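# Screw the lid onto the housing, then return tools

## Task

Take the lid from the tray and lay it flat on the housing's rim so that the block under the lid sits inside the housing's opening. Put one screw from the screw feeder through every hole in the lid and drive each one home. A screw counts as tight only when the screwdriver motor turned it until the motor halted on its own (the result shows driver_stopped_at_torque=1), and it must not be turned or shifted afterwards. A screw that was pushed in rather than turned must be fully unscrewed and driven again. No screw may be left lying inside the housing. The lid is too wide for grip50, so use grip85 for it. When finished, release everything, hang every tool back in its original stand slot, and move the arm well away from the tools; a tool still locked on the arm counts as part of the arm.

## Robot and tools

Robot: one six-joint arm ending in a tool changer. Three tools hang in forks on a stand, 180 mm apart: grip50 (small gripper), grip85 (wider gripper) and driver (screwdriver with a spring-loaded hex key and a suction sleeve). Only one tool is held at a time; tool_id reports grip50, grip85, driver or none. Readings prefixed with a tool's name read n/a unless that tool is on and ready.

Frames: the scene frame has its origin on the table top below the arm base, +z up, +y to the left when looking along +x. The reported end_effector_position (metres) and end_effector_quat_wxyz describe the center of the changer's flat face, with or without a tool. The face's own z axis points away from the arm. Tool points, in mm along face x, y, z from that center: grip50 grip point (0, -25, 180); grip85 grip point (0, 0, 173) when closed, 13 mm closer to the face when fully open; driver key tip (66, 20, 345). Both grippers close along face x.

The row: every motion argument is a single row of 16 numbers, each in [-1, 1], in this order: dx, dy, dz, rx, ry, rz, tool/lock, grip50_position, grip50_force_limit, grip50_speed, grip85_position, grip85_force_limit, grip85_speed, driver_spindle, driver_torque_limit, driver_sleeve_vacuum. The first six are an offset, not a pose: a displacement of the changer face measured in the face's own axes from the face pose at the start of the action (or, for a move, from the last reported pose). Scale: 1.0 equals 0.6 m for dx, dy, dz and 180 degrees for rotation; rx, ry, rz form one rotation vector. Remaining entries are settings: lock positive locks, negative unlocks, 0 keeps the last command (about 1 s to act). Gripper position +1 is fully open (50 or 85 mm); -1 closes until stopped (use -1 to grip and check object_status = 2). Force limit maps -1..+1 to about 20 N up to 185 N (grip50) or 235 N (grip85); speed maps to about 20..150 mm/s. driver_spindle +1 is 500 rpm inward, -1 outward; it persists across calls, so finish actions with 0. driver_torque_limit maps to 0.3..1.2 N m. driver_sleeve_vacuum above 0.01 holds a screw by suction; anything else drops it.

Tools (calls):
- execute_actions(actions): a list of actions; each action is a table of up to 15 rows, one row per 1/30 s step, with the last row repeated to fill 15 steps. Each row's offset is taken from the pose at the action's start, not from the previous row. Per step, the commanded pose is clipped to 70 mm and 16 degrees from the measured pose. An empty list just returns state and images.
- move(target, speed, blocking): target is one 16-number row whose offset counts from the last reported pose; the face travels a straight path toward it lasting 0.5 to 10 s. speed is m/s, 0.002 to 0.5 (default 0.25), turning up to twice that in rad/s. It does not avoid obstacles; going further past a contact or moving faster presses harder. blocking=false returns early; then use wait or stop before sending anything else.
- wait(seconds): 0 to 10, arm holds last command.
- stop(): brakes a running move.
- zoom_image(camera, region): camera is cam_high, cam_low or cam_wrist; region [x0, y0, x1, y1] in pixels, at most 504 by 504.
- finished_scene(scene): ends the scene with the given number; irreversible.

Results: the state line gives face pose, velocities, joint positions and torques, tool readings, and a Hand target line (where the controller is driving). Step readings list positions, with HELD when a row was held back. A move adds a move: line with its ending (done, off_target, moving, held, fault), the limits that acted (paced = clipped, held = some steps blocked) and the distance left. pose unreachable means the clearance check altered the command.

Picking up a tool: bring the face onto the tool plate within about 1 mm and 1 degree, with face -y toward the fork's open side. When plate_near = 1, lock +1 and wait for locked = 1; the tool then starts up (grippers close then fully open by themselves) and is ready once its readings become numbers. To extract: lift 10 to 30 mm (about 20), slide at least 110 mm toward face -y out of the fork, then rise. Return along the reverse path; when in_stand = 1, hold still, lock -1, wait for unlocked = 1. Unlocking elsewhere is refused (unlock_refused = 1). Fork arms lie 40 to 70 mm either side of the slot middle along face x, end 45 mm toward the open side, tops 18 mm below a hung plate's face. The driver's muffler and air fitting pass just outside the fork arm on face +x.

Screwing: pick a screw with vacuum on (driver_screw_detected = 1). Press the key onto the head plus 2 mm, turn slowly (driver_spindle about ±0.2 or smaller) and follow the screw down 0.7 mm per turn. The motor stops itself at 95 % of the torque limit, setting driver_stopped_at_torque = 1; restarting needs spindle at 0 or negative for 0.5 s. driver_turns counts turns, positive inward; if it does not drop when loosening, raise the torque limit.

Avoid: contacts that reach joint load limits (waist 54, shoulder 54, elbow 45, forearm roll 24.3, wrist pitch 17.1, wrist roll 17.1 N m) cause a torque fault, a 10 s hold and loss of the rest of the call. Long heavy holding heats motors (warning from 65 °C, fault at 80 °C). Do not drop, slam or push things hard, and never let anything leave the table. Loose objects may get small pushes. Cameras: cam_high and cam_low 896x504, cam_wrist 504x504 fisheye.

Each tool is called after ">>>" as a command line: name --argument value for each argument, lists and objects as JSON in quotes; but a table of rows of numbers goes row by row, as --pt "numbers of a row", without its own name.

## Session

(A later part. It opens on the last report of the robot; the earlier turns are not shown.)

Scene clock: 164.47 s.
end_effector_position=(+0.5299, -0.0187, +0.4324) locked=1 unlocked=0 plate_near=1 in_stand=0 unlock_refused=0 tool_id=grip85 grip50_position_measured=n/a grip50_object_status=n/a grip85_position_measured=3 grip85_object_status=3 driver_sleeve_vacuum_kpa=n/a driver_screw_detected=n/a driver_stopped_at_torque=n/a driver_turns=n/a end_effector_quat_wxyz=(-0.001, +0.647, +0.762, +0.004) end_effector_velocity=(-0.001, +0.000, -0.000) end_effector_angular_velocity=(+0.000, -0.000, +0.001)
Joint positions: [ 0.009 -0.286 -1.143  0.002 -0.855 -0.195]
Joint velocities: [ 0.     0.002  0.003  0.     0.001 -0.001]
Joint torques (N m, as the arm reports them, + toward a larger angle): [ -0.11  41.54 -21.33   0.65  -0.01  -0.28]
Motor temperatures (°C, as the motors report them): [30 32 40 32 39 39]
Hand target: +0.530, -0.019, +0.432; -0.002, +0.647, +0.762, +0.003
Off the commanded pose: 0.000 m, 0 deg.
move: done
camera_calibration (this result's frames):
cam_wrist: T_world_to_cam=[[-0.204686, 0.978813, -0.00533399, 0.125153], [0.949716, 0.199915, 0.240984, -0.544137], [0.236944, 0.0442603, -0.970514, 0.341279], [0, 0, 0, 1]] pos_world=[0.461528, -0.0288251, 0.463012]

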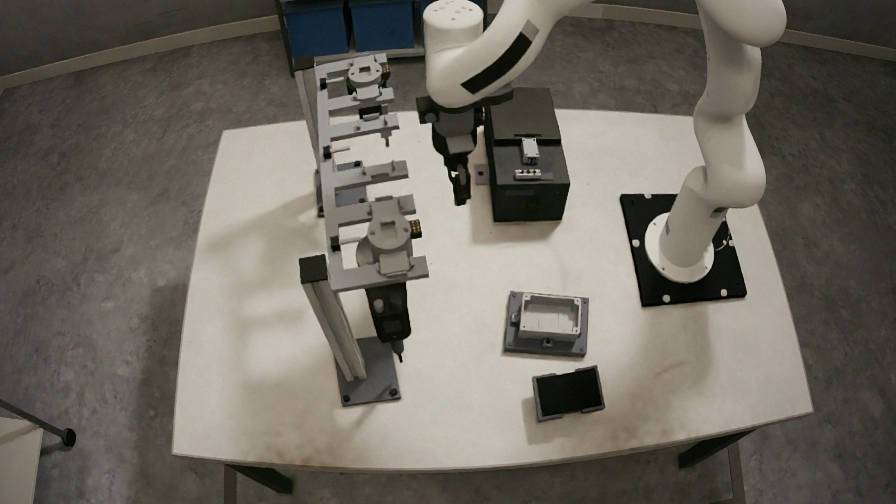

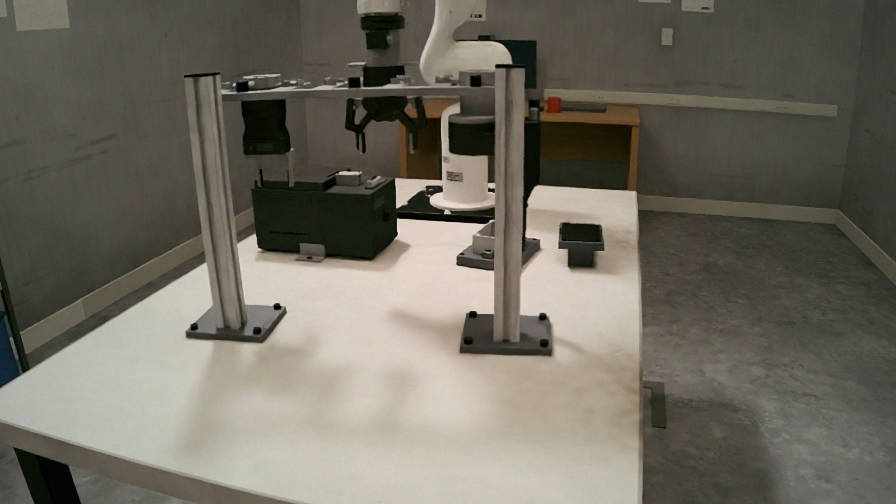

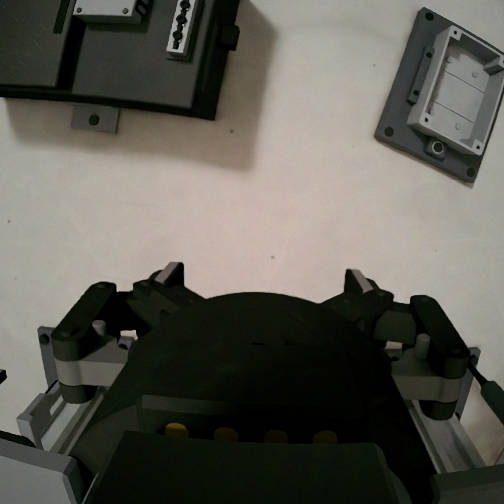

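>>> move --target '[0.6415,-0.114,0.054,0,0,-0.009,0,1,0,0,1,0,0,0,0,0]' --speed 0.3

Scene clock: 197.77 s.
end_effector_position=(+0.4004, +0.3501, +0.4022) locked=1 unlocked=0 plate_near=1 in_stand=0 unlock_refused=0 tool_id=grip85 grip50_position_measured=n/a grip50_object_status=n/a grip85_position_measured=3 grip85_object_status=3 driver_sleeve_vacuum_kpa=n/a driver_screw_detected=n/a driver_stopped_at_torque=n/a driver_turns=n/a end_effector_quat_wxyz=(-0.002, +0.636, +0.771, +0.003) end_effector_velocity=(-0.001, +0.002, -0.001) end_effector_angular_velocity=(-0.001, +0.001, +0.000)
Joint positions: [ 0.761 -0.327 -1.117  0.002 -0.789  0.529]
Joint velocities: [ 0.003 -0.003 -0.002 -0.     0.     0.003]
Joint torques (N m, as the arm reports them, + toward a larger angle): [ -2.35  43.32 -21.02   0.23  -0.02  -0.27]
Motor temperatures (°C, as the motors report them): [30 31 40 32 39 39]
Hand target: +0.400, +0.350, +0.402; -0.002, +0.636, +0.771, +0.003
Off the commanded pose: 0.001 m, 0 deg.
move: done
camera_calibration (this result's frames):
cam_wrist: T_world_to_cam=[[-0.231834, 0.972744, -0.00465152, -0.249732], [0.944041, 0.226141, 0.240096, -0.49413], [0.234604, 0.0512711, -0.970738, 0.324879], [0, 0, 0, 1]] pos_world=[0.332365, 0.338011, 0.43285]

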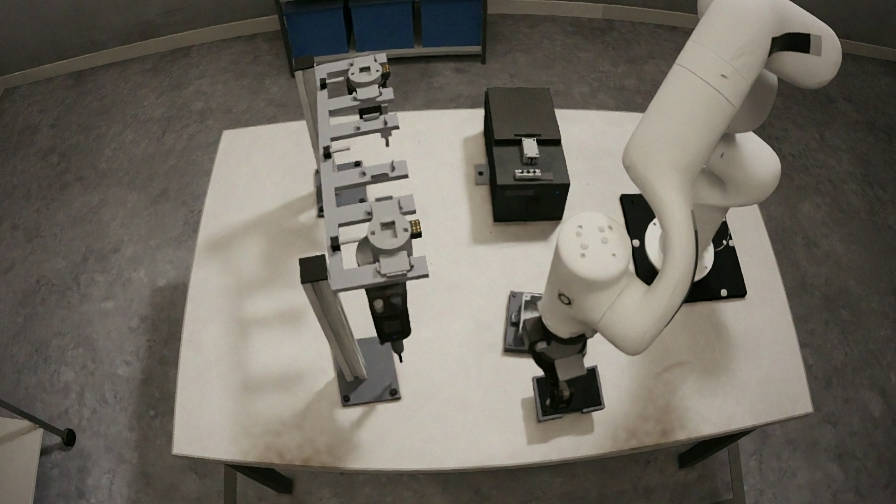

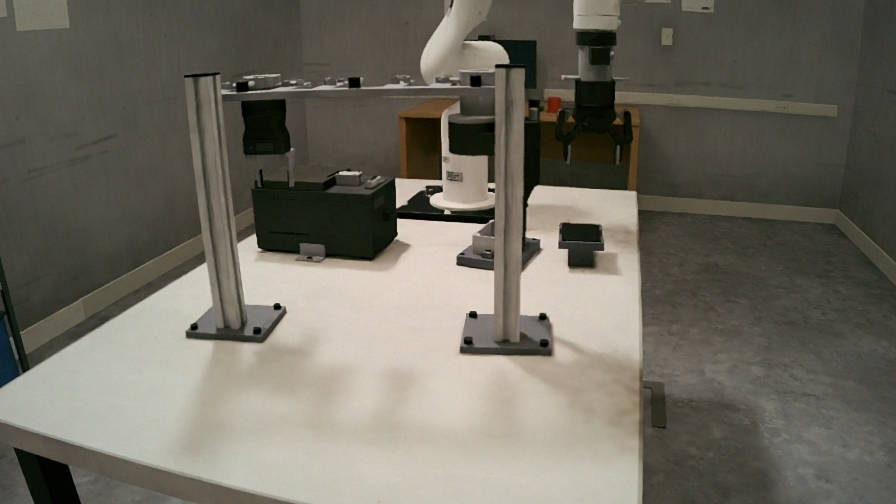

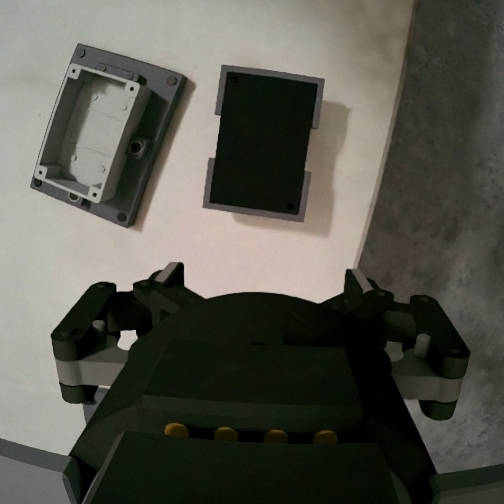

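>>> zoom_image --camera "cam_wrist" --region '[180,50,350,235]'

Region (180, 50, 350, 235) of cam_wrist's 504x504 image, scaled by 2.724, with more detail than that image has; it fills the left 463 columns of this view, and the rest is white.

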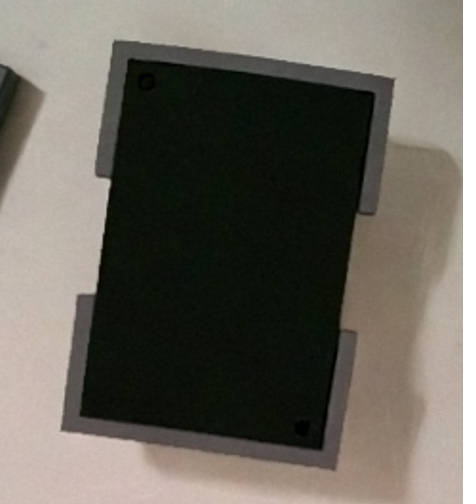

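>>> zoom_image --camera "cam_low" --region '[450,200,630,290]'

Region (450, 200, 630, 290) of cam_low's 896x504 image, scaled by 2.800, with more detail than that image has.

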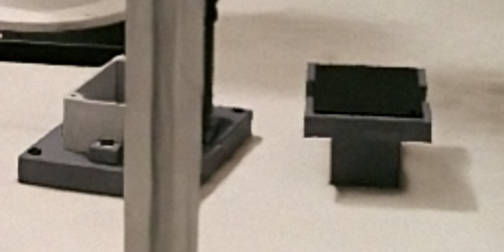

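>>> move --target '[-0.0085,-0.125,0.17,0,0,0.0287,0,1,0,0,1,0,0,0,0,0]' --speed 0.2

Scene clock: 292.40 s.
end_effector_position=(+0.3282, +0.3317, +0.3004) locked=1 unlocked=0 plate_near=1 in_stand=0 unlock_refused=0 tool_id=grip85 grip50_position_measured=n/a grip50_object_status=n/a grip85_position_measured=3 grip85_object_status=3 driver_sleeve_vacuum_kpa=n/a driver_screw_detected=n/a driver_stopped_at_torque=n/a driver_turns=n/a end_effector_quat_wxyz=(-0.002, +0.671, +0.742, +0.004) end_effector_velocity=(-0.002, -0.001, -0.002) end_effector_angular_velocity=(-0.002, -0.000, -0.002)
Joint positions: [ 0.832 -0.327 -0.849  0.002 -0.519  0.69 ]
Joint velocities: [ 0.002 -0.001  0.005 -0.003  0.004  0.006]
Joint torques (N m, as the arm reports them, + toward a larger angle): [ -2.02  38.67 -17.95   0.3    0.03  -0.24]
Motor temperatures (°C, as the motors report them): [30 31 40 32 39 39]
Hand target: +0.328, +0.332, +0.300; -0.002, +0.671, +0.742, +0.003
Off the commanded pose: 0.001 m, 0 deg.
move: done
camera_calibration (this result's frames):
cam_wrist: T_world_to_cam=[[-0.143096, 0.989701, -0.00403119, -0.284036], [0.960595, 0.139866, 0.240197, -0.374196], [0.238287, 0.0304988, -0.970716, 0.249635], [0, 0, 0, 1]] pos_world=[0.259322, 0.325834, 0.33106]

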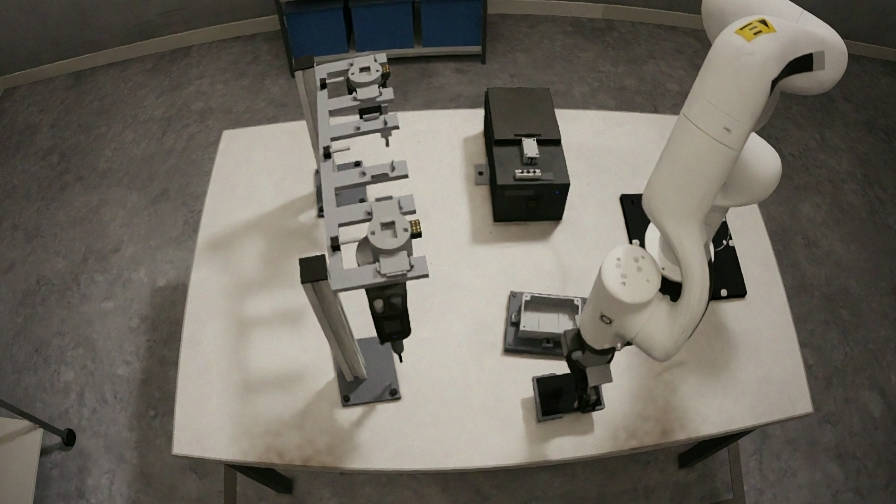

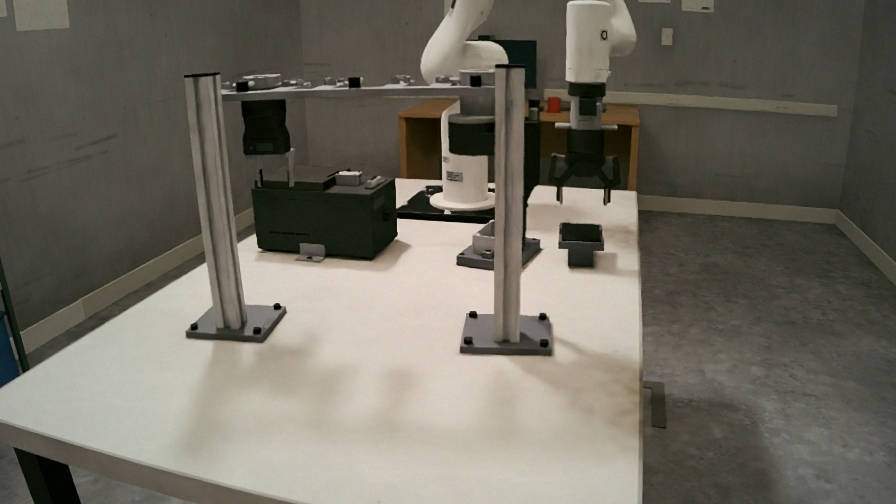

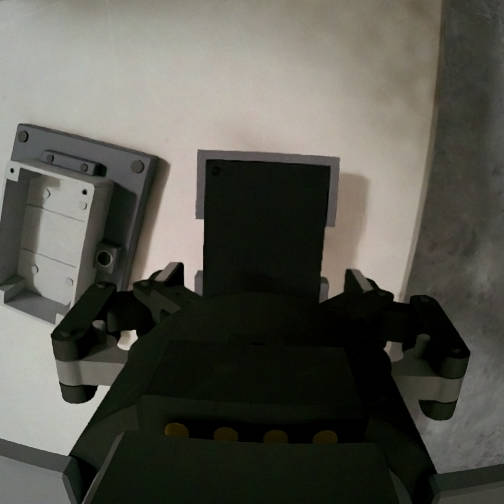

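>>> zoom_image --camera "cam_low" --region '[530,150,640,280]'

>>> zoom_image --camera "cam_wrist" --region '[150,140,390,310]'

Region (530, 150, 640, 280) of cam_low's 896x504 image, scaled by 3.877, with more detail than that image has; it fills the left 426 columns of this view, and the rest is white.

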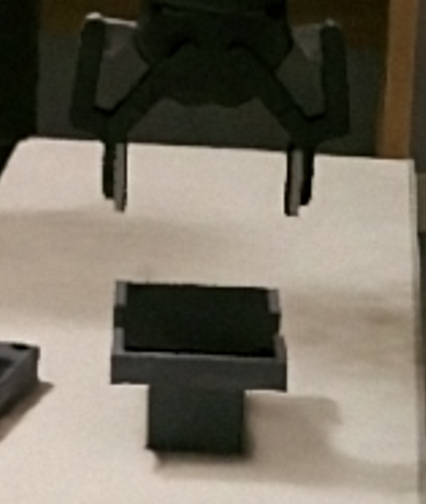

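Region (150, 140, 390, 310) of cam_wrist's 504x504 image, scaled by 2.100, with more detail than that image has; it fills the top 357 rows of this view, and the rest is white.

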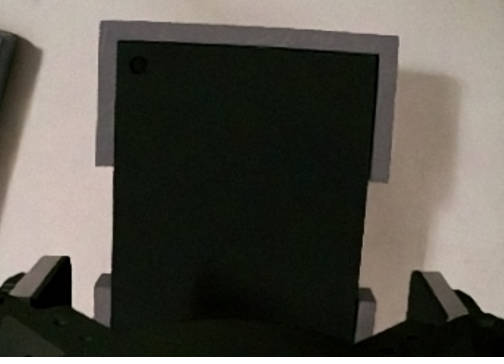

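>>> move --target '[0,0,0.09,0,0,0,0,1,0,0,1,0,0,0,0,0]' --speed 0.1

>>> zoom_image --camera "cam_low" --region '[545,195,620,270]'

>>> zoom_image --camera "cam_wrist" --region '[130,140,410,310]'

Scene clock: 344.33 s.
end_effector_position=(+0.3284, +0.3322, +0.2466) locked=1 unlocked=0 plate_near=1 in_stand=0 unlock_refused=0 tool_id=grip85 grip50_position_measured=n/a grip50_object_status=n/a grip85_position_measured=3 grip85_object_status=3 driver_sleeve_vacuum_kpa=n/a driver_screw_detected=n/a driver_stopped_at_torque=n/a driver_turns=n/a end_effector_quat_wxyz=(-0.002, +0.671, +0.742, +0.004) end_effector_velocity=(-0.001, -0.001, -0.001) end_effector_angular_velocity=(-0.001, +0.002, -0.001)
Joint positions: [ 0.832 -0.432 -0.833  0.002 -0.399  0.69 ]
Joint velocities: [-0.    -0.001  0.001  0.001  0.001  0.   ]
Joint torques (N m, as the arm reports them, + toward a larger angle): [ -1.52  41.6  -16.62   0.01   0.03  -0.22]
Motor temperatures (°C, as the motors report them): [30 31 40 32 39 39]
Hand target: +0.328, +0.332, +0.246; -0.002, +0.671, +0.742, +0.004
Off the commanded pose: 0.000 m, 0 deg.
move: done
camera_calibration (this result's frames):
cam_wrist: T_world_to_cam=[[-0.142999, 0.989715, -0.00393108, -0.284718], [0.960509, 0.139735, 0.240616, -0.361556], [0.23869, 0.030632, -0.970613, 0.197189], [0, 0, 0, 1]] pos_world=[0.259496, 0.326271, 0.277271]

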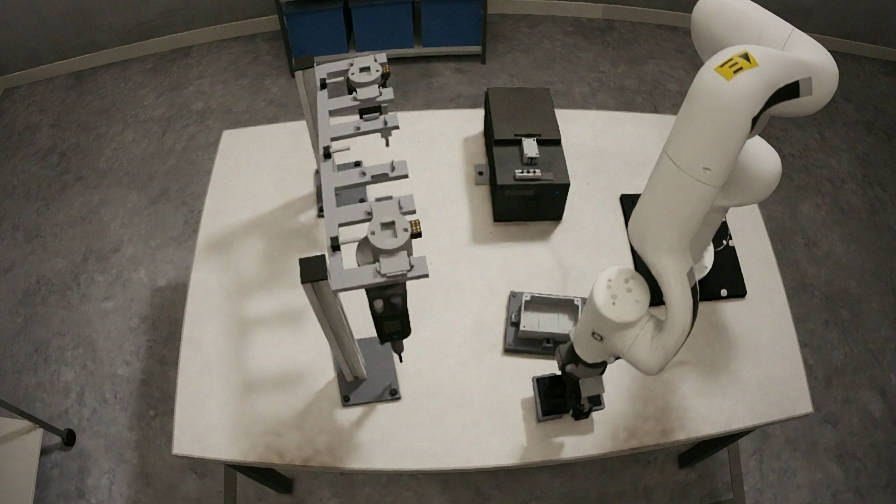

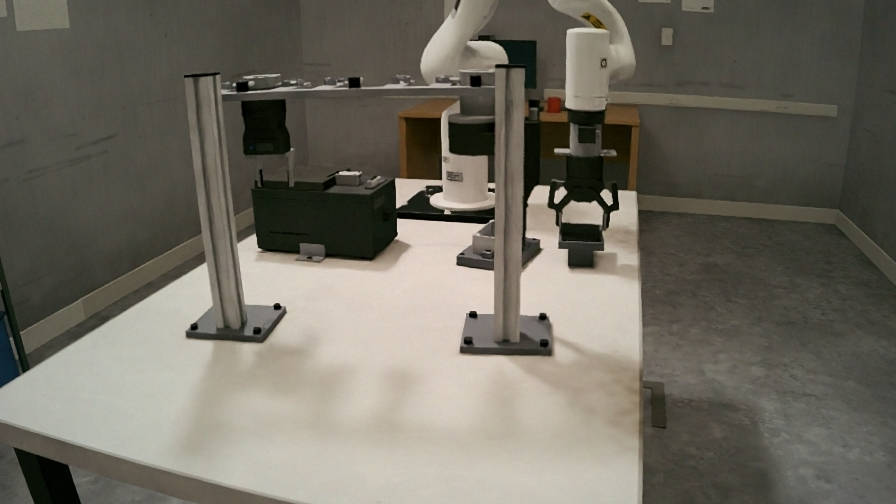

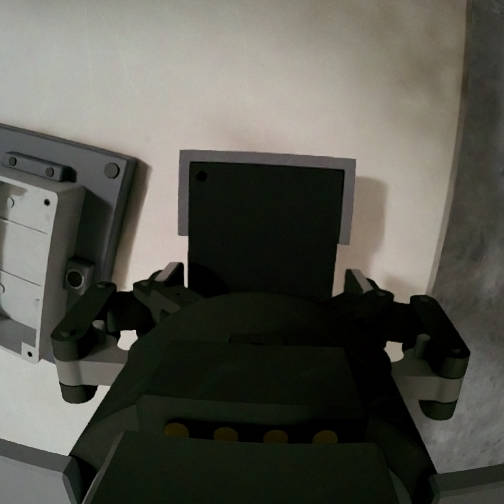

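Region (545, 195, 620, 270) of cam_low's 896x504 image, scaled by 6.720, with more detail than that image has.

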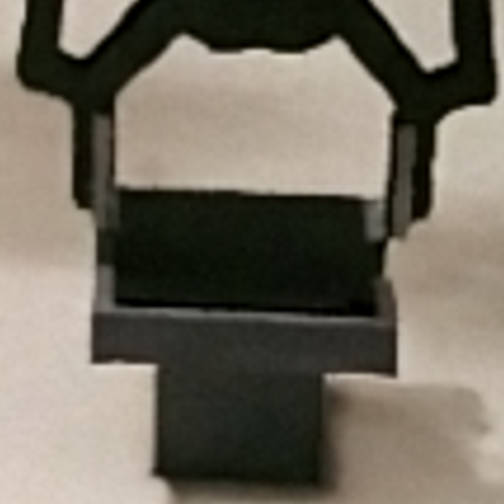

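Region (130, 140, 410, 310) of cam_wrist's 504x504 image, scaled by 1.800, with more detail than that image has; it fills the top 306 rows of this view, and the rest is white.

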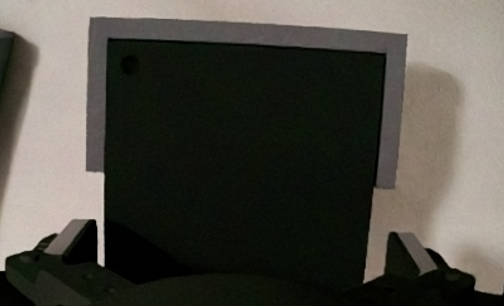

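>>> execute_actions --actions '[[[-0.0028,0,0,0,0,0,0,1,0,0,1,0,0,0,0,0]],[[0,0,0.01,0,0,0,0,1,0,0,1,0,0,0,0,0]],[[0,0,0.008,0,0,0,0,1,0,0,1,0,0,0,0,0]]]'

>>> zoom_image --camera "cam_low" --region '[545,195,620,270]'

>>> zoom_image --camera "cam_wrist" --region '[130,140,410,310]'

Scene clock: 374.27 s.
end_effector_position=(+0.3286, +0.3306, +0.2359) locked=1 unlocked=0 plate_near=1 in_stand=0 unlock_refused=0 tool_id=grip85 grip50_position_measured=n/a grip50_object_status=n/a grip85_position_measured=3 grip85_object_status=3 driver_sleeve_vacuum_kpa=n/a driver_screw_detected=n/a driver_stopped_at_torque=n/a driver_turns=n/a end_effector_quat_wxyz=(-0.002, +0.671, +0.742, +0.004) end_effector_velocity=(+0.000, -0.000, +0.000) end_effector_angular_velocity=(+0.000, -0.000, -0.001)
Joint positions: [ 0.83  -0.452 -0.829  0.002 -0.374  0.688]
Joint velocities: [-0.001  0.    -0.     0.    -0.     0.   ]
Joint torques (N m, as the arm reports them, + toward a larger angle): [ -1.11  41.68 -15.61  -0.01   0.06  -0.18]
Motor temperatures (°C, as the motors report them): [30 31 40 32 39 39]
Hand target: +0.329, +0.331, +0.236; -0.002, +0.671, +0.742, +0.004
Off the commanded pose: 0.000 m, 0 deg.
Step readings (end_effector_position; steps 1 to 15: 1st action; 16 to 30: 2nd action; 31 to 45: 3rd action):
0: (+0.3283, +0.3321, +0.2464)
1: (+0.3283, +0.3321, +0.2464)
2: (+0.3284, +0.3319, +0.2464)
4: (+0.3285, +0.3311, +0.2465)
8: (+0.3285, +0.3305, +0.2466)
15: (+0.3286, +0.3305, +0.2466)
16: (+0.3286, +0.3305, +0.2466)
17: (+0.3287, +0.3306, +0.2460)
19: (+0.3286, +0.3306, +0.2431)
23: (+0.3284, +0.3304, +0.2407)
30: (+0.3286, +0.3306, +0.2407)
31: (+0.3286, +0.3305, +0.2406)
32: (+0.3287, +0.3306, +0.2401)
34: (+0.3287, +0.3306, +0.2378)
38: (+0.3285, +0.3305, +0.2360)
45: end_effector_position above
camera_calibration (this result's frames):
cam_wrist: T_world_to_cam=[[-0.142987, 0.989717, -0.00386112, -0.28321], [0.960475, 0.139702, 0.240774, -0.35899], [0.238837, 0.030719, -0.970574, 0.186681], [0, 0, 0, 1]] pos_world=[0.259719, 0.324715, 0.26653]

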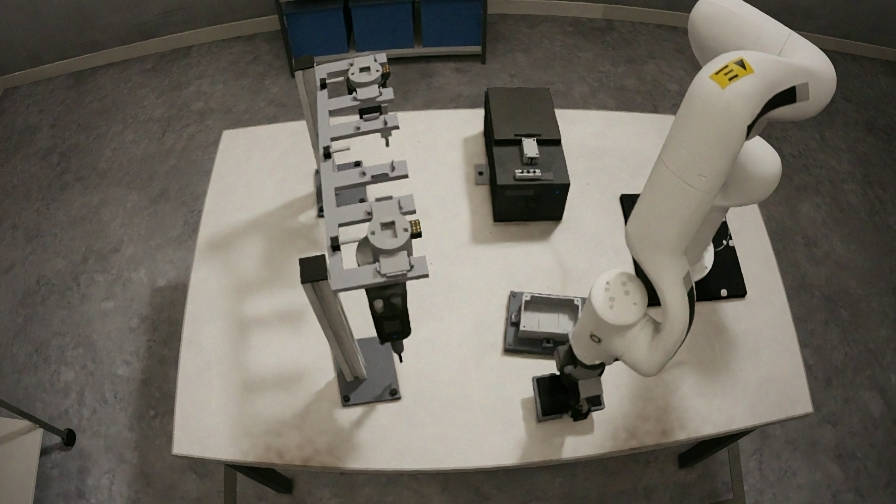

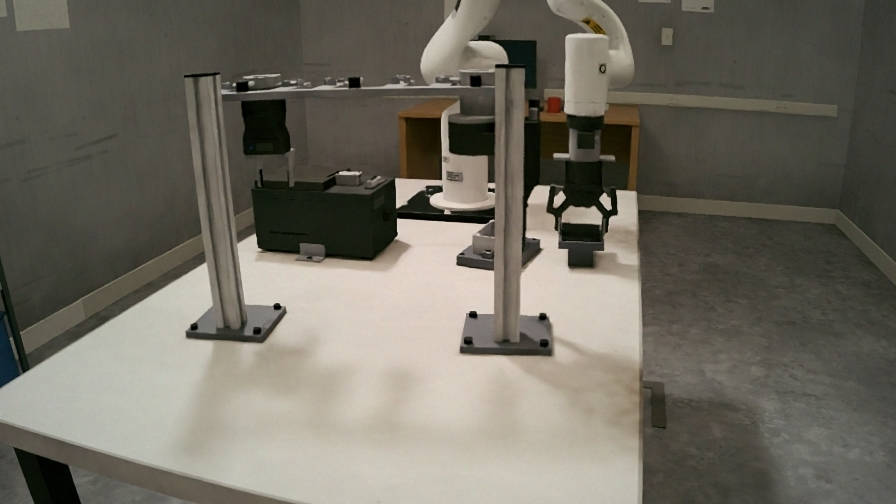

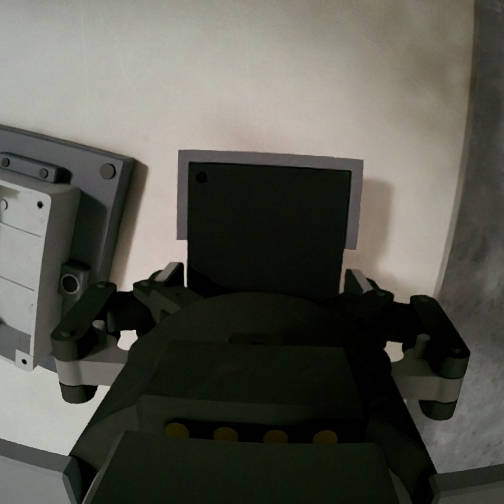

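Region (545, 195, 620, 270) of cam_low's 896x504 image, scaled by 6.720, with more detail than that image has.

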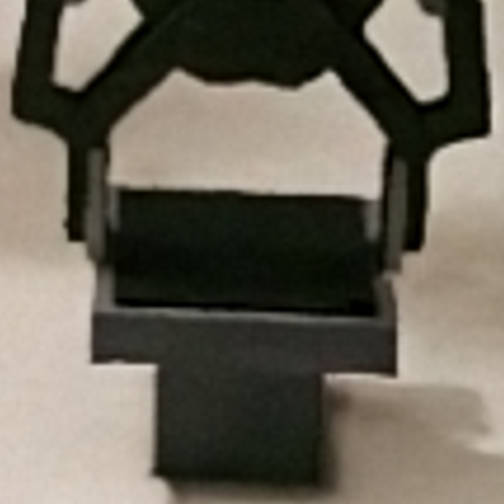

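Region (130, 140, 410, 310) of cam_wrist's 504x504 image, scaled by 1.800, with more detail than that image has; it fills the top 306 rows of this view, and the rest is white.

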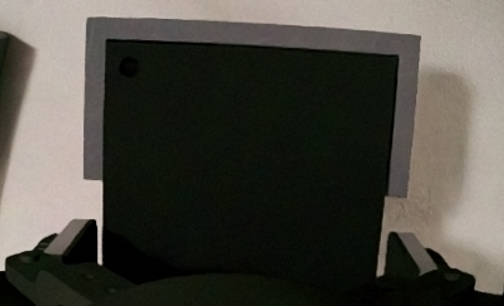

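>>> execute_actions --actions '[[[0,0,0,0,0,0,0,1,0,0,-1,-0.4,-0.8,0,0,0]],[[0,0,0,0,0,0,0,1,0,0,-1,-0.4,-0.8,0,0,0]]]'

>>> zoom_image --camera "cam_low" --region '[545,195,620,270]'

Scene clock: 385.77 s.
end_effector_position=(+0.3287, +0.3307, +0.2364) locked=1 unlocked=0 plate_near=1 in_stand=0 unlock_refused=0 tool_id=grip85 grip50_position_measured=n/a grip50_object_status=n/a grip85_position_measured=25 grip85_object_status=2 driver_sleeve_vacuum_kpa=n/a driver_screw_detected=n/a driver_stopped_at_torque=n/a driver_turns=n/a end_effector_quat_wxyz=(-0.002, +0.671, +0.742, +0.004) end_effector_velocity=(-0.000, -0.000, -0.000) end_effector_angular_velocity=(-0.000, +0.000, -0.001)
Joint positions: [ 0.83  -0.451 -0.83   0.002 -0.376  0.688]
Joint velocities: [0.    0.    0.001 0.    0.    0.001]
Joint torques (N m, as the arm reports them, + toward a larger angle): [ -1.36  30.48 -13.26   0.     2.17  -0.33]
Motor temperatures (°C, as the motors report them): [30 31 39 32 39 39]
Hand target: +0.329, +0.331, +0.236; -0.002, +0.671, +0.742, +0.004
Off the commanded pose: 0.000 m, 0 deg.
Step readings (end_effector_position; steps 1 to 15: 1st action; 16 to 30: 2nd action):
0: (+0.3286, +0.3306, +0.2359)
1: (+0.3286, +0.3306, +0.2359)
2: (+0.3286, +0.3306, +0.2359)
4: (+0.3286, +0.3306, +0.2359)
8: (+0.3286, +0.3306, +0.2360)
15: (+0.3287, +0.3307, +0.2364)
16: (+0.3287, +0.3307, +0.2364)
17: (+0.3287, +0.3307, +0.2364)
19: (+0.3287, +0.3307, +0.2364)
23: (+0.3287, +0.3307, +0.2364)
30: end_effector_position above
camera_calibration (this result's frames):
cam_wrist: T_world_to_cam=[[-0.142962, 0.989719, -0.00416447, -0.283191], [0.960566, 0.139762, 0.240376, -0.359152], [0.238487, 0.0303643, -0.970671, 0.187446], [0, 0, 0, 1]] pos_world=[0.2598, 0.324784, 0.267101]

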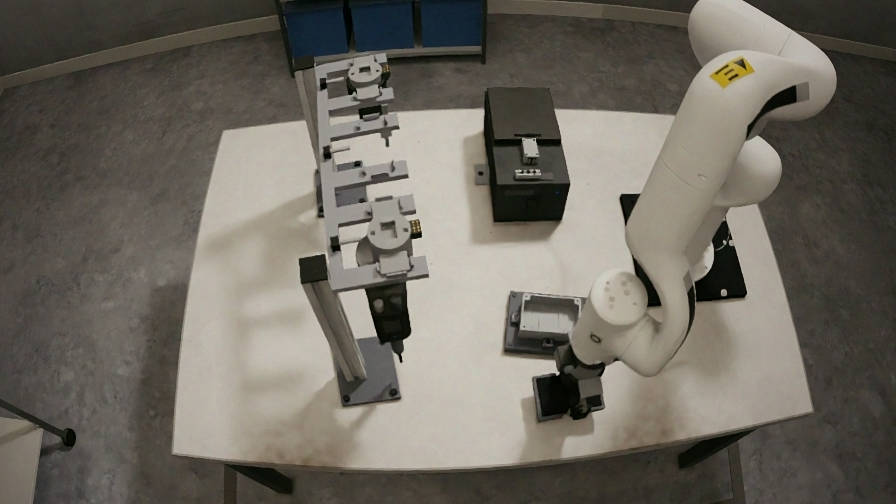

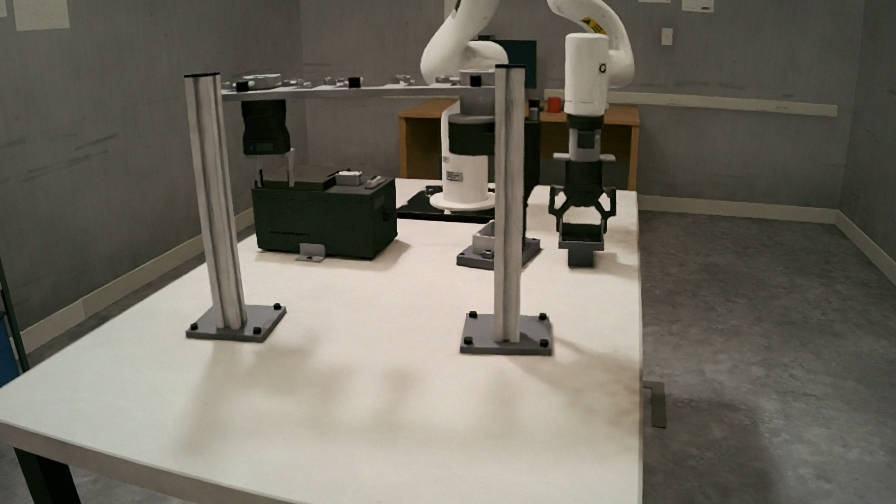

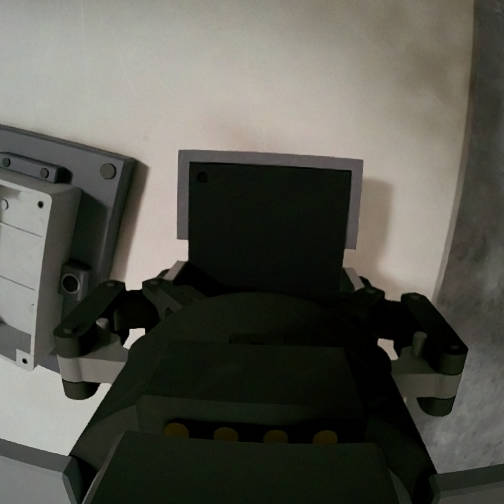

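Region (545, 195, 620, 270) of cam_low's 896x504 image, scaled by 6.720, with more detail than that image has.

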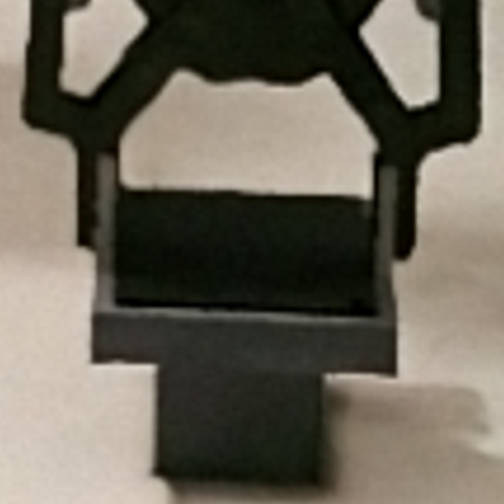

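>>> move --target '[0,0,-0.08,0,0,0,0,1,0,0,-1,-0.4,-0.8,0,0,0]' --speed 0.05

>>> zoom_image --camera "cam_low" --region '[530,160,640,270]'

Scene clock: 397.70 s.
end_effector_position=(+0.3285, +0.3303, +0.2843) locked=1 unlocked=0 plate_near=1 in_stand=0 unlock_refused=0 tool_id=grip85 grip50_position_measured=n/a grip50_object_status=n/a grip85_position_measured=25 grip85_object_status=2 driver_sleeve_vacuum_kpa=n/a driver_screw_detected=n/a driver_stopped_at_torque=n/a driver_turns=n/a end_effector_quat_wxyz=(-0.002, +0.671, +0.742, +0.004) end_effector_velocity=(-0.000, -0.000, +0.001) end_effector_angular_velocity=(+0.001, -0.001, +0.000)
Joint positions: [ 0.83  -0.355 -0.84   0.002 -0.482  0.688]
Joint velocities: [ 0.     0.002  0.001  0.    -0.    -0.   ]
Joint torques (N m, as the arm reports them, + toward a larger angle): [ -2.47  40.68 -18.05   0.2    0.05  -0.25]
Motor temperatures (°C, as the motors report them): [30 31 39 32 39 39]
Hand target: +0.329, +0.330, +0.284; -0.002, +0.671, +0.742, +0.004
Off the commanded pose: 0.000 m, 0 deg.
move: done
camera_calibration (this result's frames):
cam_wrist: T_world_to_cam=[[-0.143041, 0.989708, -0.00416887, -0.282621], [0.96062, 0.139848, 0.240109, -0.370433], [0.238221, 0.0303407, -0.970737, 0.234046], [0, 0, 0, 1]] pos_world=[0.259664, 0.324416, 0.314963]

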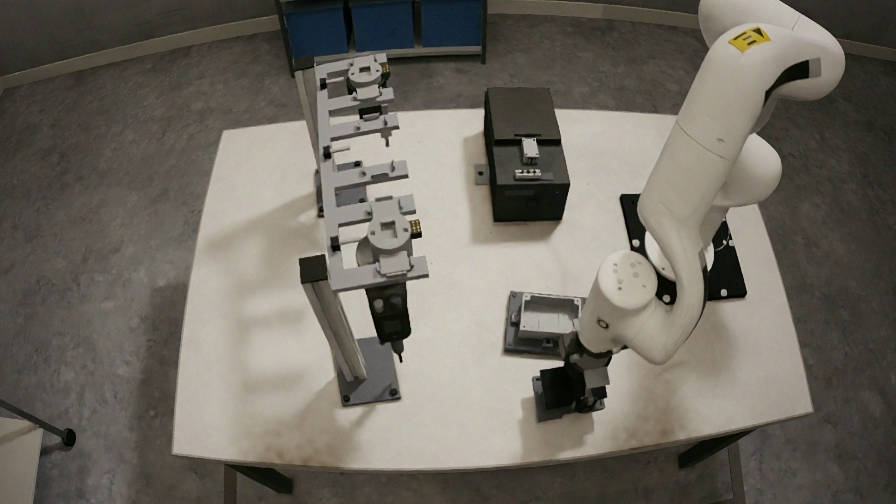

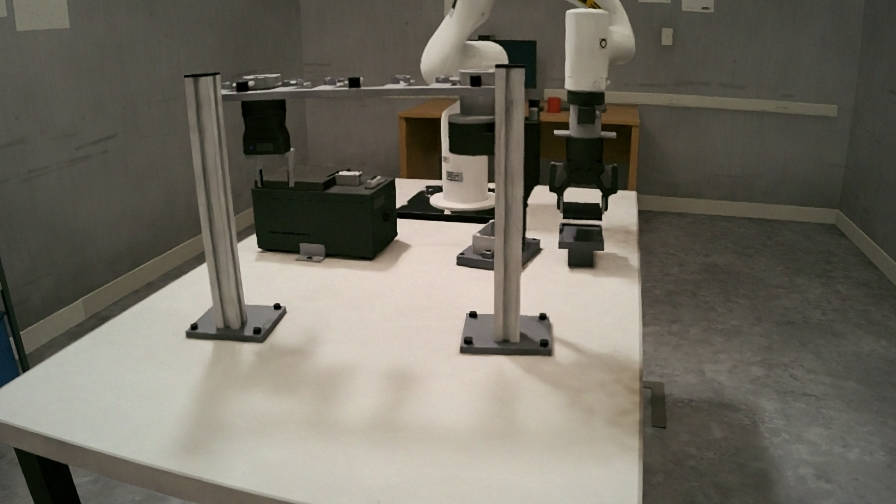

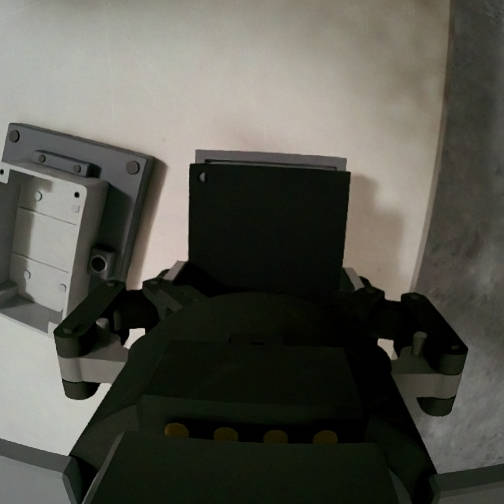

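Region (530, 160, 640, 270) of cam_low's 896x504 image, scaled by 4.582, with more detail than that image has.

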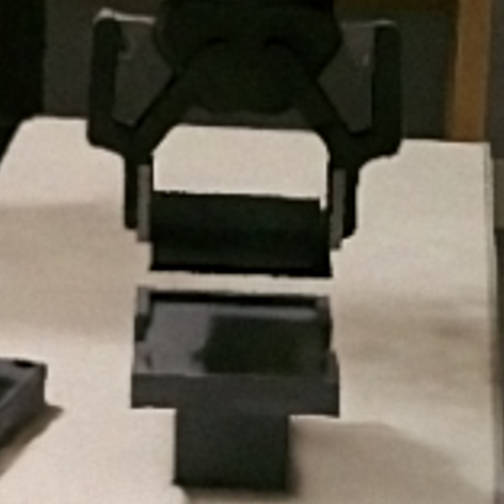

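>>> move --target '[-0.3045,0.0361,0.057,0,0,0.057,0,1,0,0,-1,-0.4,-0.8,0,0,0]' --speed 0.12

>>> zoom_image --camera "cam_wrist" --region '[160,80,380,220]'

Scene clock: 458.50 s.
end_effector_position=(+0.3684, +0.1510, +0.2490) locked=1 unlocked=0 plate_near=1 in_stand=0 unlock_refused=0 tool_id=grip85 grip50_position_measured=n/a grip50_object_status=n/a grip85_position_measured=25 grip85_object_status=2 driver_sleeve_vacuum_kpa=n/a driver_screw_detected=n/a driver_stopped_at_torque=n/a driver_turns=n/a end_effector_quat_wxyz=(-0.002, +0.734, +0.679, +0.004) end_effector_velocity=(-0.000, -0.001, -0.000) end_effector_angular_velocity=(-0.000, +0.002, -0.001)
Joint positions: [ 0.431 -0.292 -0.64   0.003 -0.346  0.468]
Joint velocities: [-0.002 -0.     0.     0.002 -0.002 -0.003]
Joint torques (N m, as the arm reports them, + toward a larger angle): [ -1.68  33.33 -15.59  -0.2    0.    -0.26]
Motor temperatures (°C, as the motors report them): [30 31 40 32 39 39]
Hand target: +0.368, +0.151, +0.249; -0.002, +0.734, +0.679, +0.003
Off the commanded pose: 0.000 m, 0 deg.
move: done
camera_calibration (this result's frames):
cam_wrist: T_world_to_cam=[[0.0354034, 0.999364, -0.00421861, -0.166783], [0.970315, -0.0333632, 0.239531, -0.352451], [0.239238, -0.0125736, -0.97088, 0.201854], [0, 0, 0, 1]] pos_world=[0.299602, 0.157456, 0.279695]

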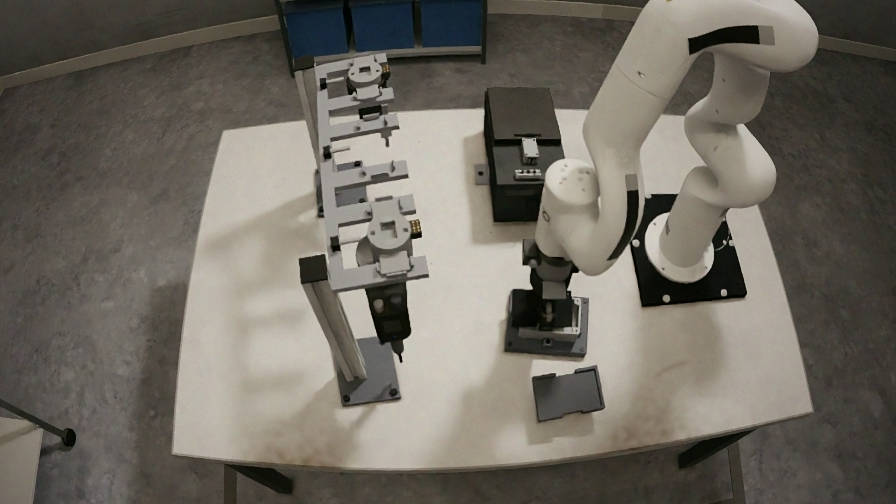

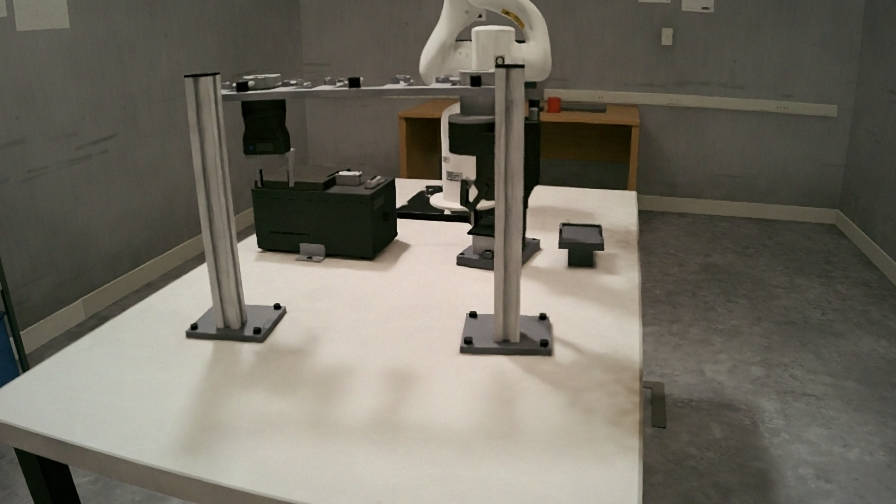

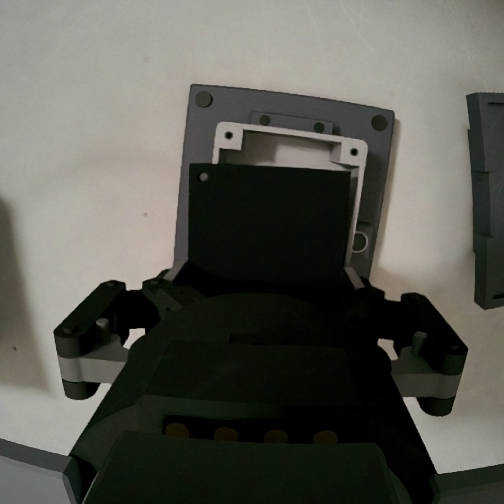

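Region (160, 80, 380, 220) of cam_wrist's 504x504 image, scaled by 2.291, with more detail than that image has; it fills the top 321 rows of this view, and the rest is white.

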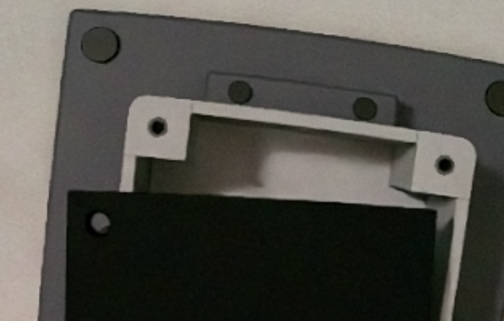

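>>> execute_actions --actions '[[[0,0,0,0,0,0.0261,0,1,0,0,-1,-0.4,-0.8,0,0,0]]]'

>>> zoom_image --camera "cam_wrist" --region '[160,80,380,220]'

>>> zoom_image --camera "cam_low" --region '[440,190,560,290]'

Scene clock: 471.27 s.
end_effector_position=(+0.3684, +0.1510, +0.2490) locked=1 unlocked=0 plate_near=1 in_stand=0 unlock_refused=0 tool_id=grip85 grip50_position_measured=n/a grip50_object_status=n/a grip85_position_measured=25 grip85_object_status=2 driver_sleeve_vacuum_kpa=n/a driver_screw_detected=n/a driver_stopped_at_torque=n/a driver_turns=n/a end_effector_quat_wxyz=(-0.002, +0.761, +0.648, +0.003) end_effector_velocity=(+0.000, +0.000, +0.000) end_effector_angular_velocity=(-0.002, -0.001, -0.002)
Joint positions: [ 0.431 -0.292 -0.64   0.003 -0.346  0.549]
Joint velocities: [ 0.001  0.001 -0.    -0.006 -0.     0.009]
Joint torques (N m, as the arm reports them, + toward a larger angle): [ -1.3   33.07 -16.25   0.     0.09  -0.33]
Motor temperatures (°C, as the motors report them): [30 31 39 32 39 39]
Hand target: +0.368, +0.151, +0.249; -0.002, +0.761, +0.648, +0.003
Off the commanded pose: 0.000 m, 0 deg.
Step readings (end_effector_position):
0: (+0.3684, +0.1508, +0.2489)
1: (+0.3684, +0.1508, +0.2489)
2: (+0.3684, +0.1508, +0.2489)
4: (+0.3684, +0.1509, +0.2489)
8: (+0.3684, +0.1510, +0.2490)
15: end_effector_position above
camera_calibration (this result's frames):
cam_wrist: T_world_to_cam=[[0.116884, 0.993138, -0.00392998, -0.195932], [0.964513, -0.11257, 0.238838, -0.33818], [0.236756, -0.0317069, -0.971052, 0.205699], [0, 0, 0, 1]] pos_world=[0.30038, 0.163041, 0.279744]

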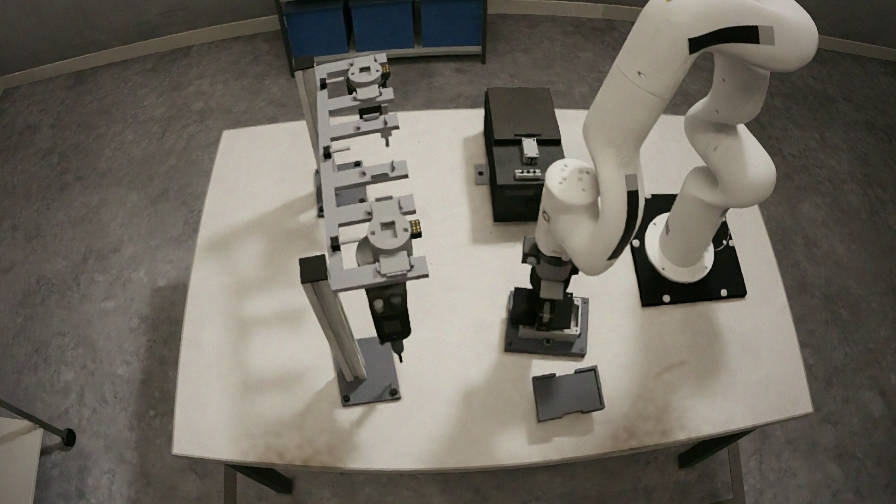

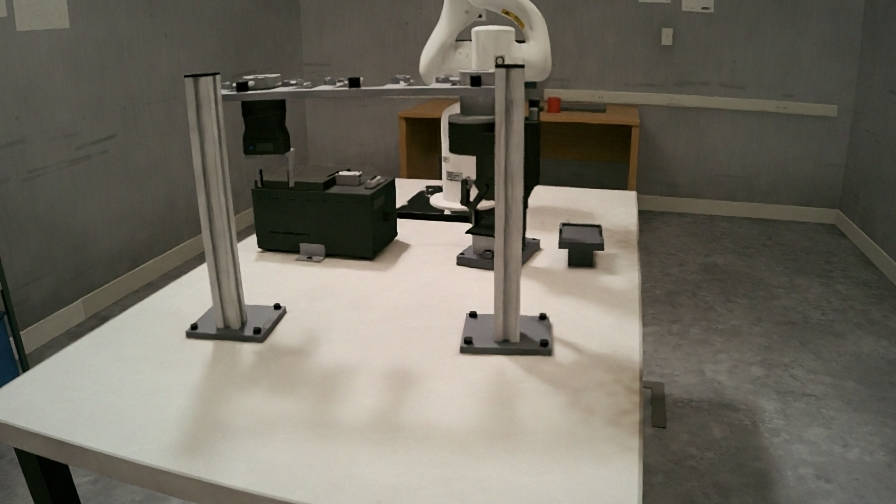

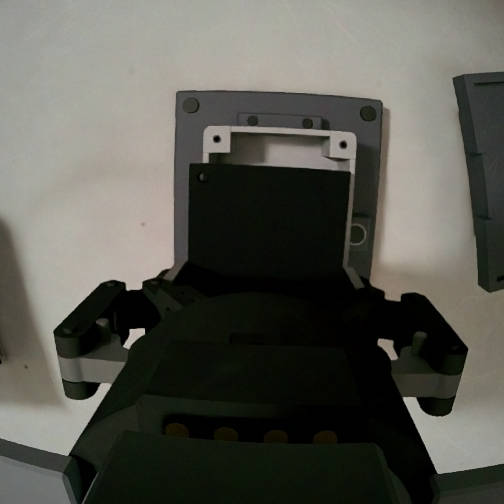

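Region (160, 80, 380, 220) of cam_wrist's 504x504 image, scaled by 2.291, with more detail than that image has; it fills the top 321 rows of this view, and the rest is white.

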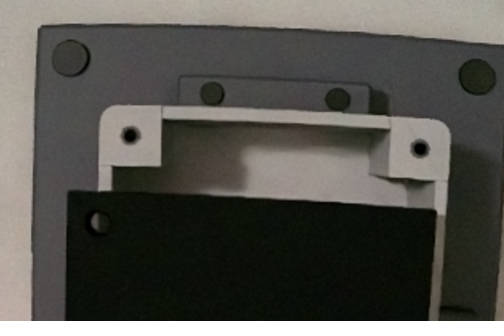

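Region (440, 190, 560, 290) of cam_low's 896x504 image, scaled by 4.200, with more detail than that image has.

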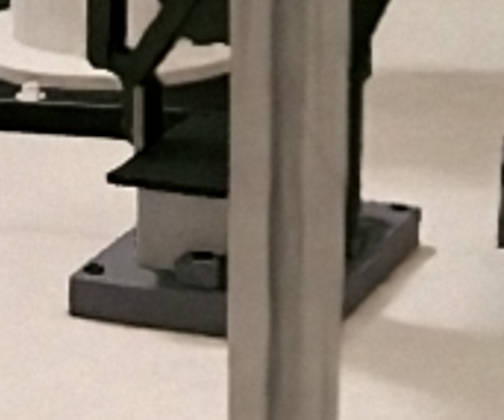

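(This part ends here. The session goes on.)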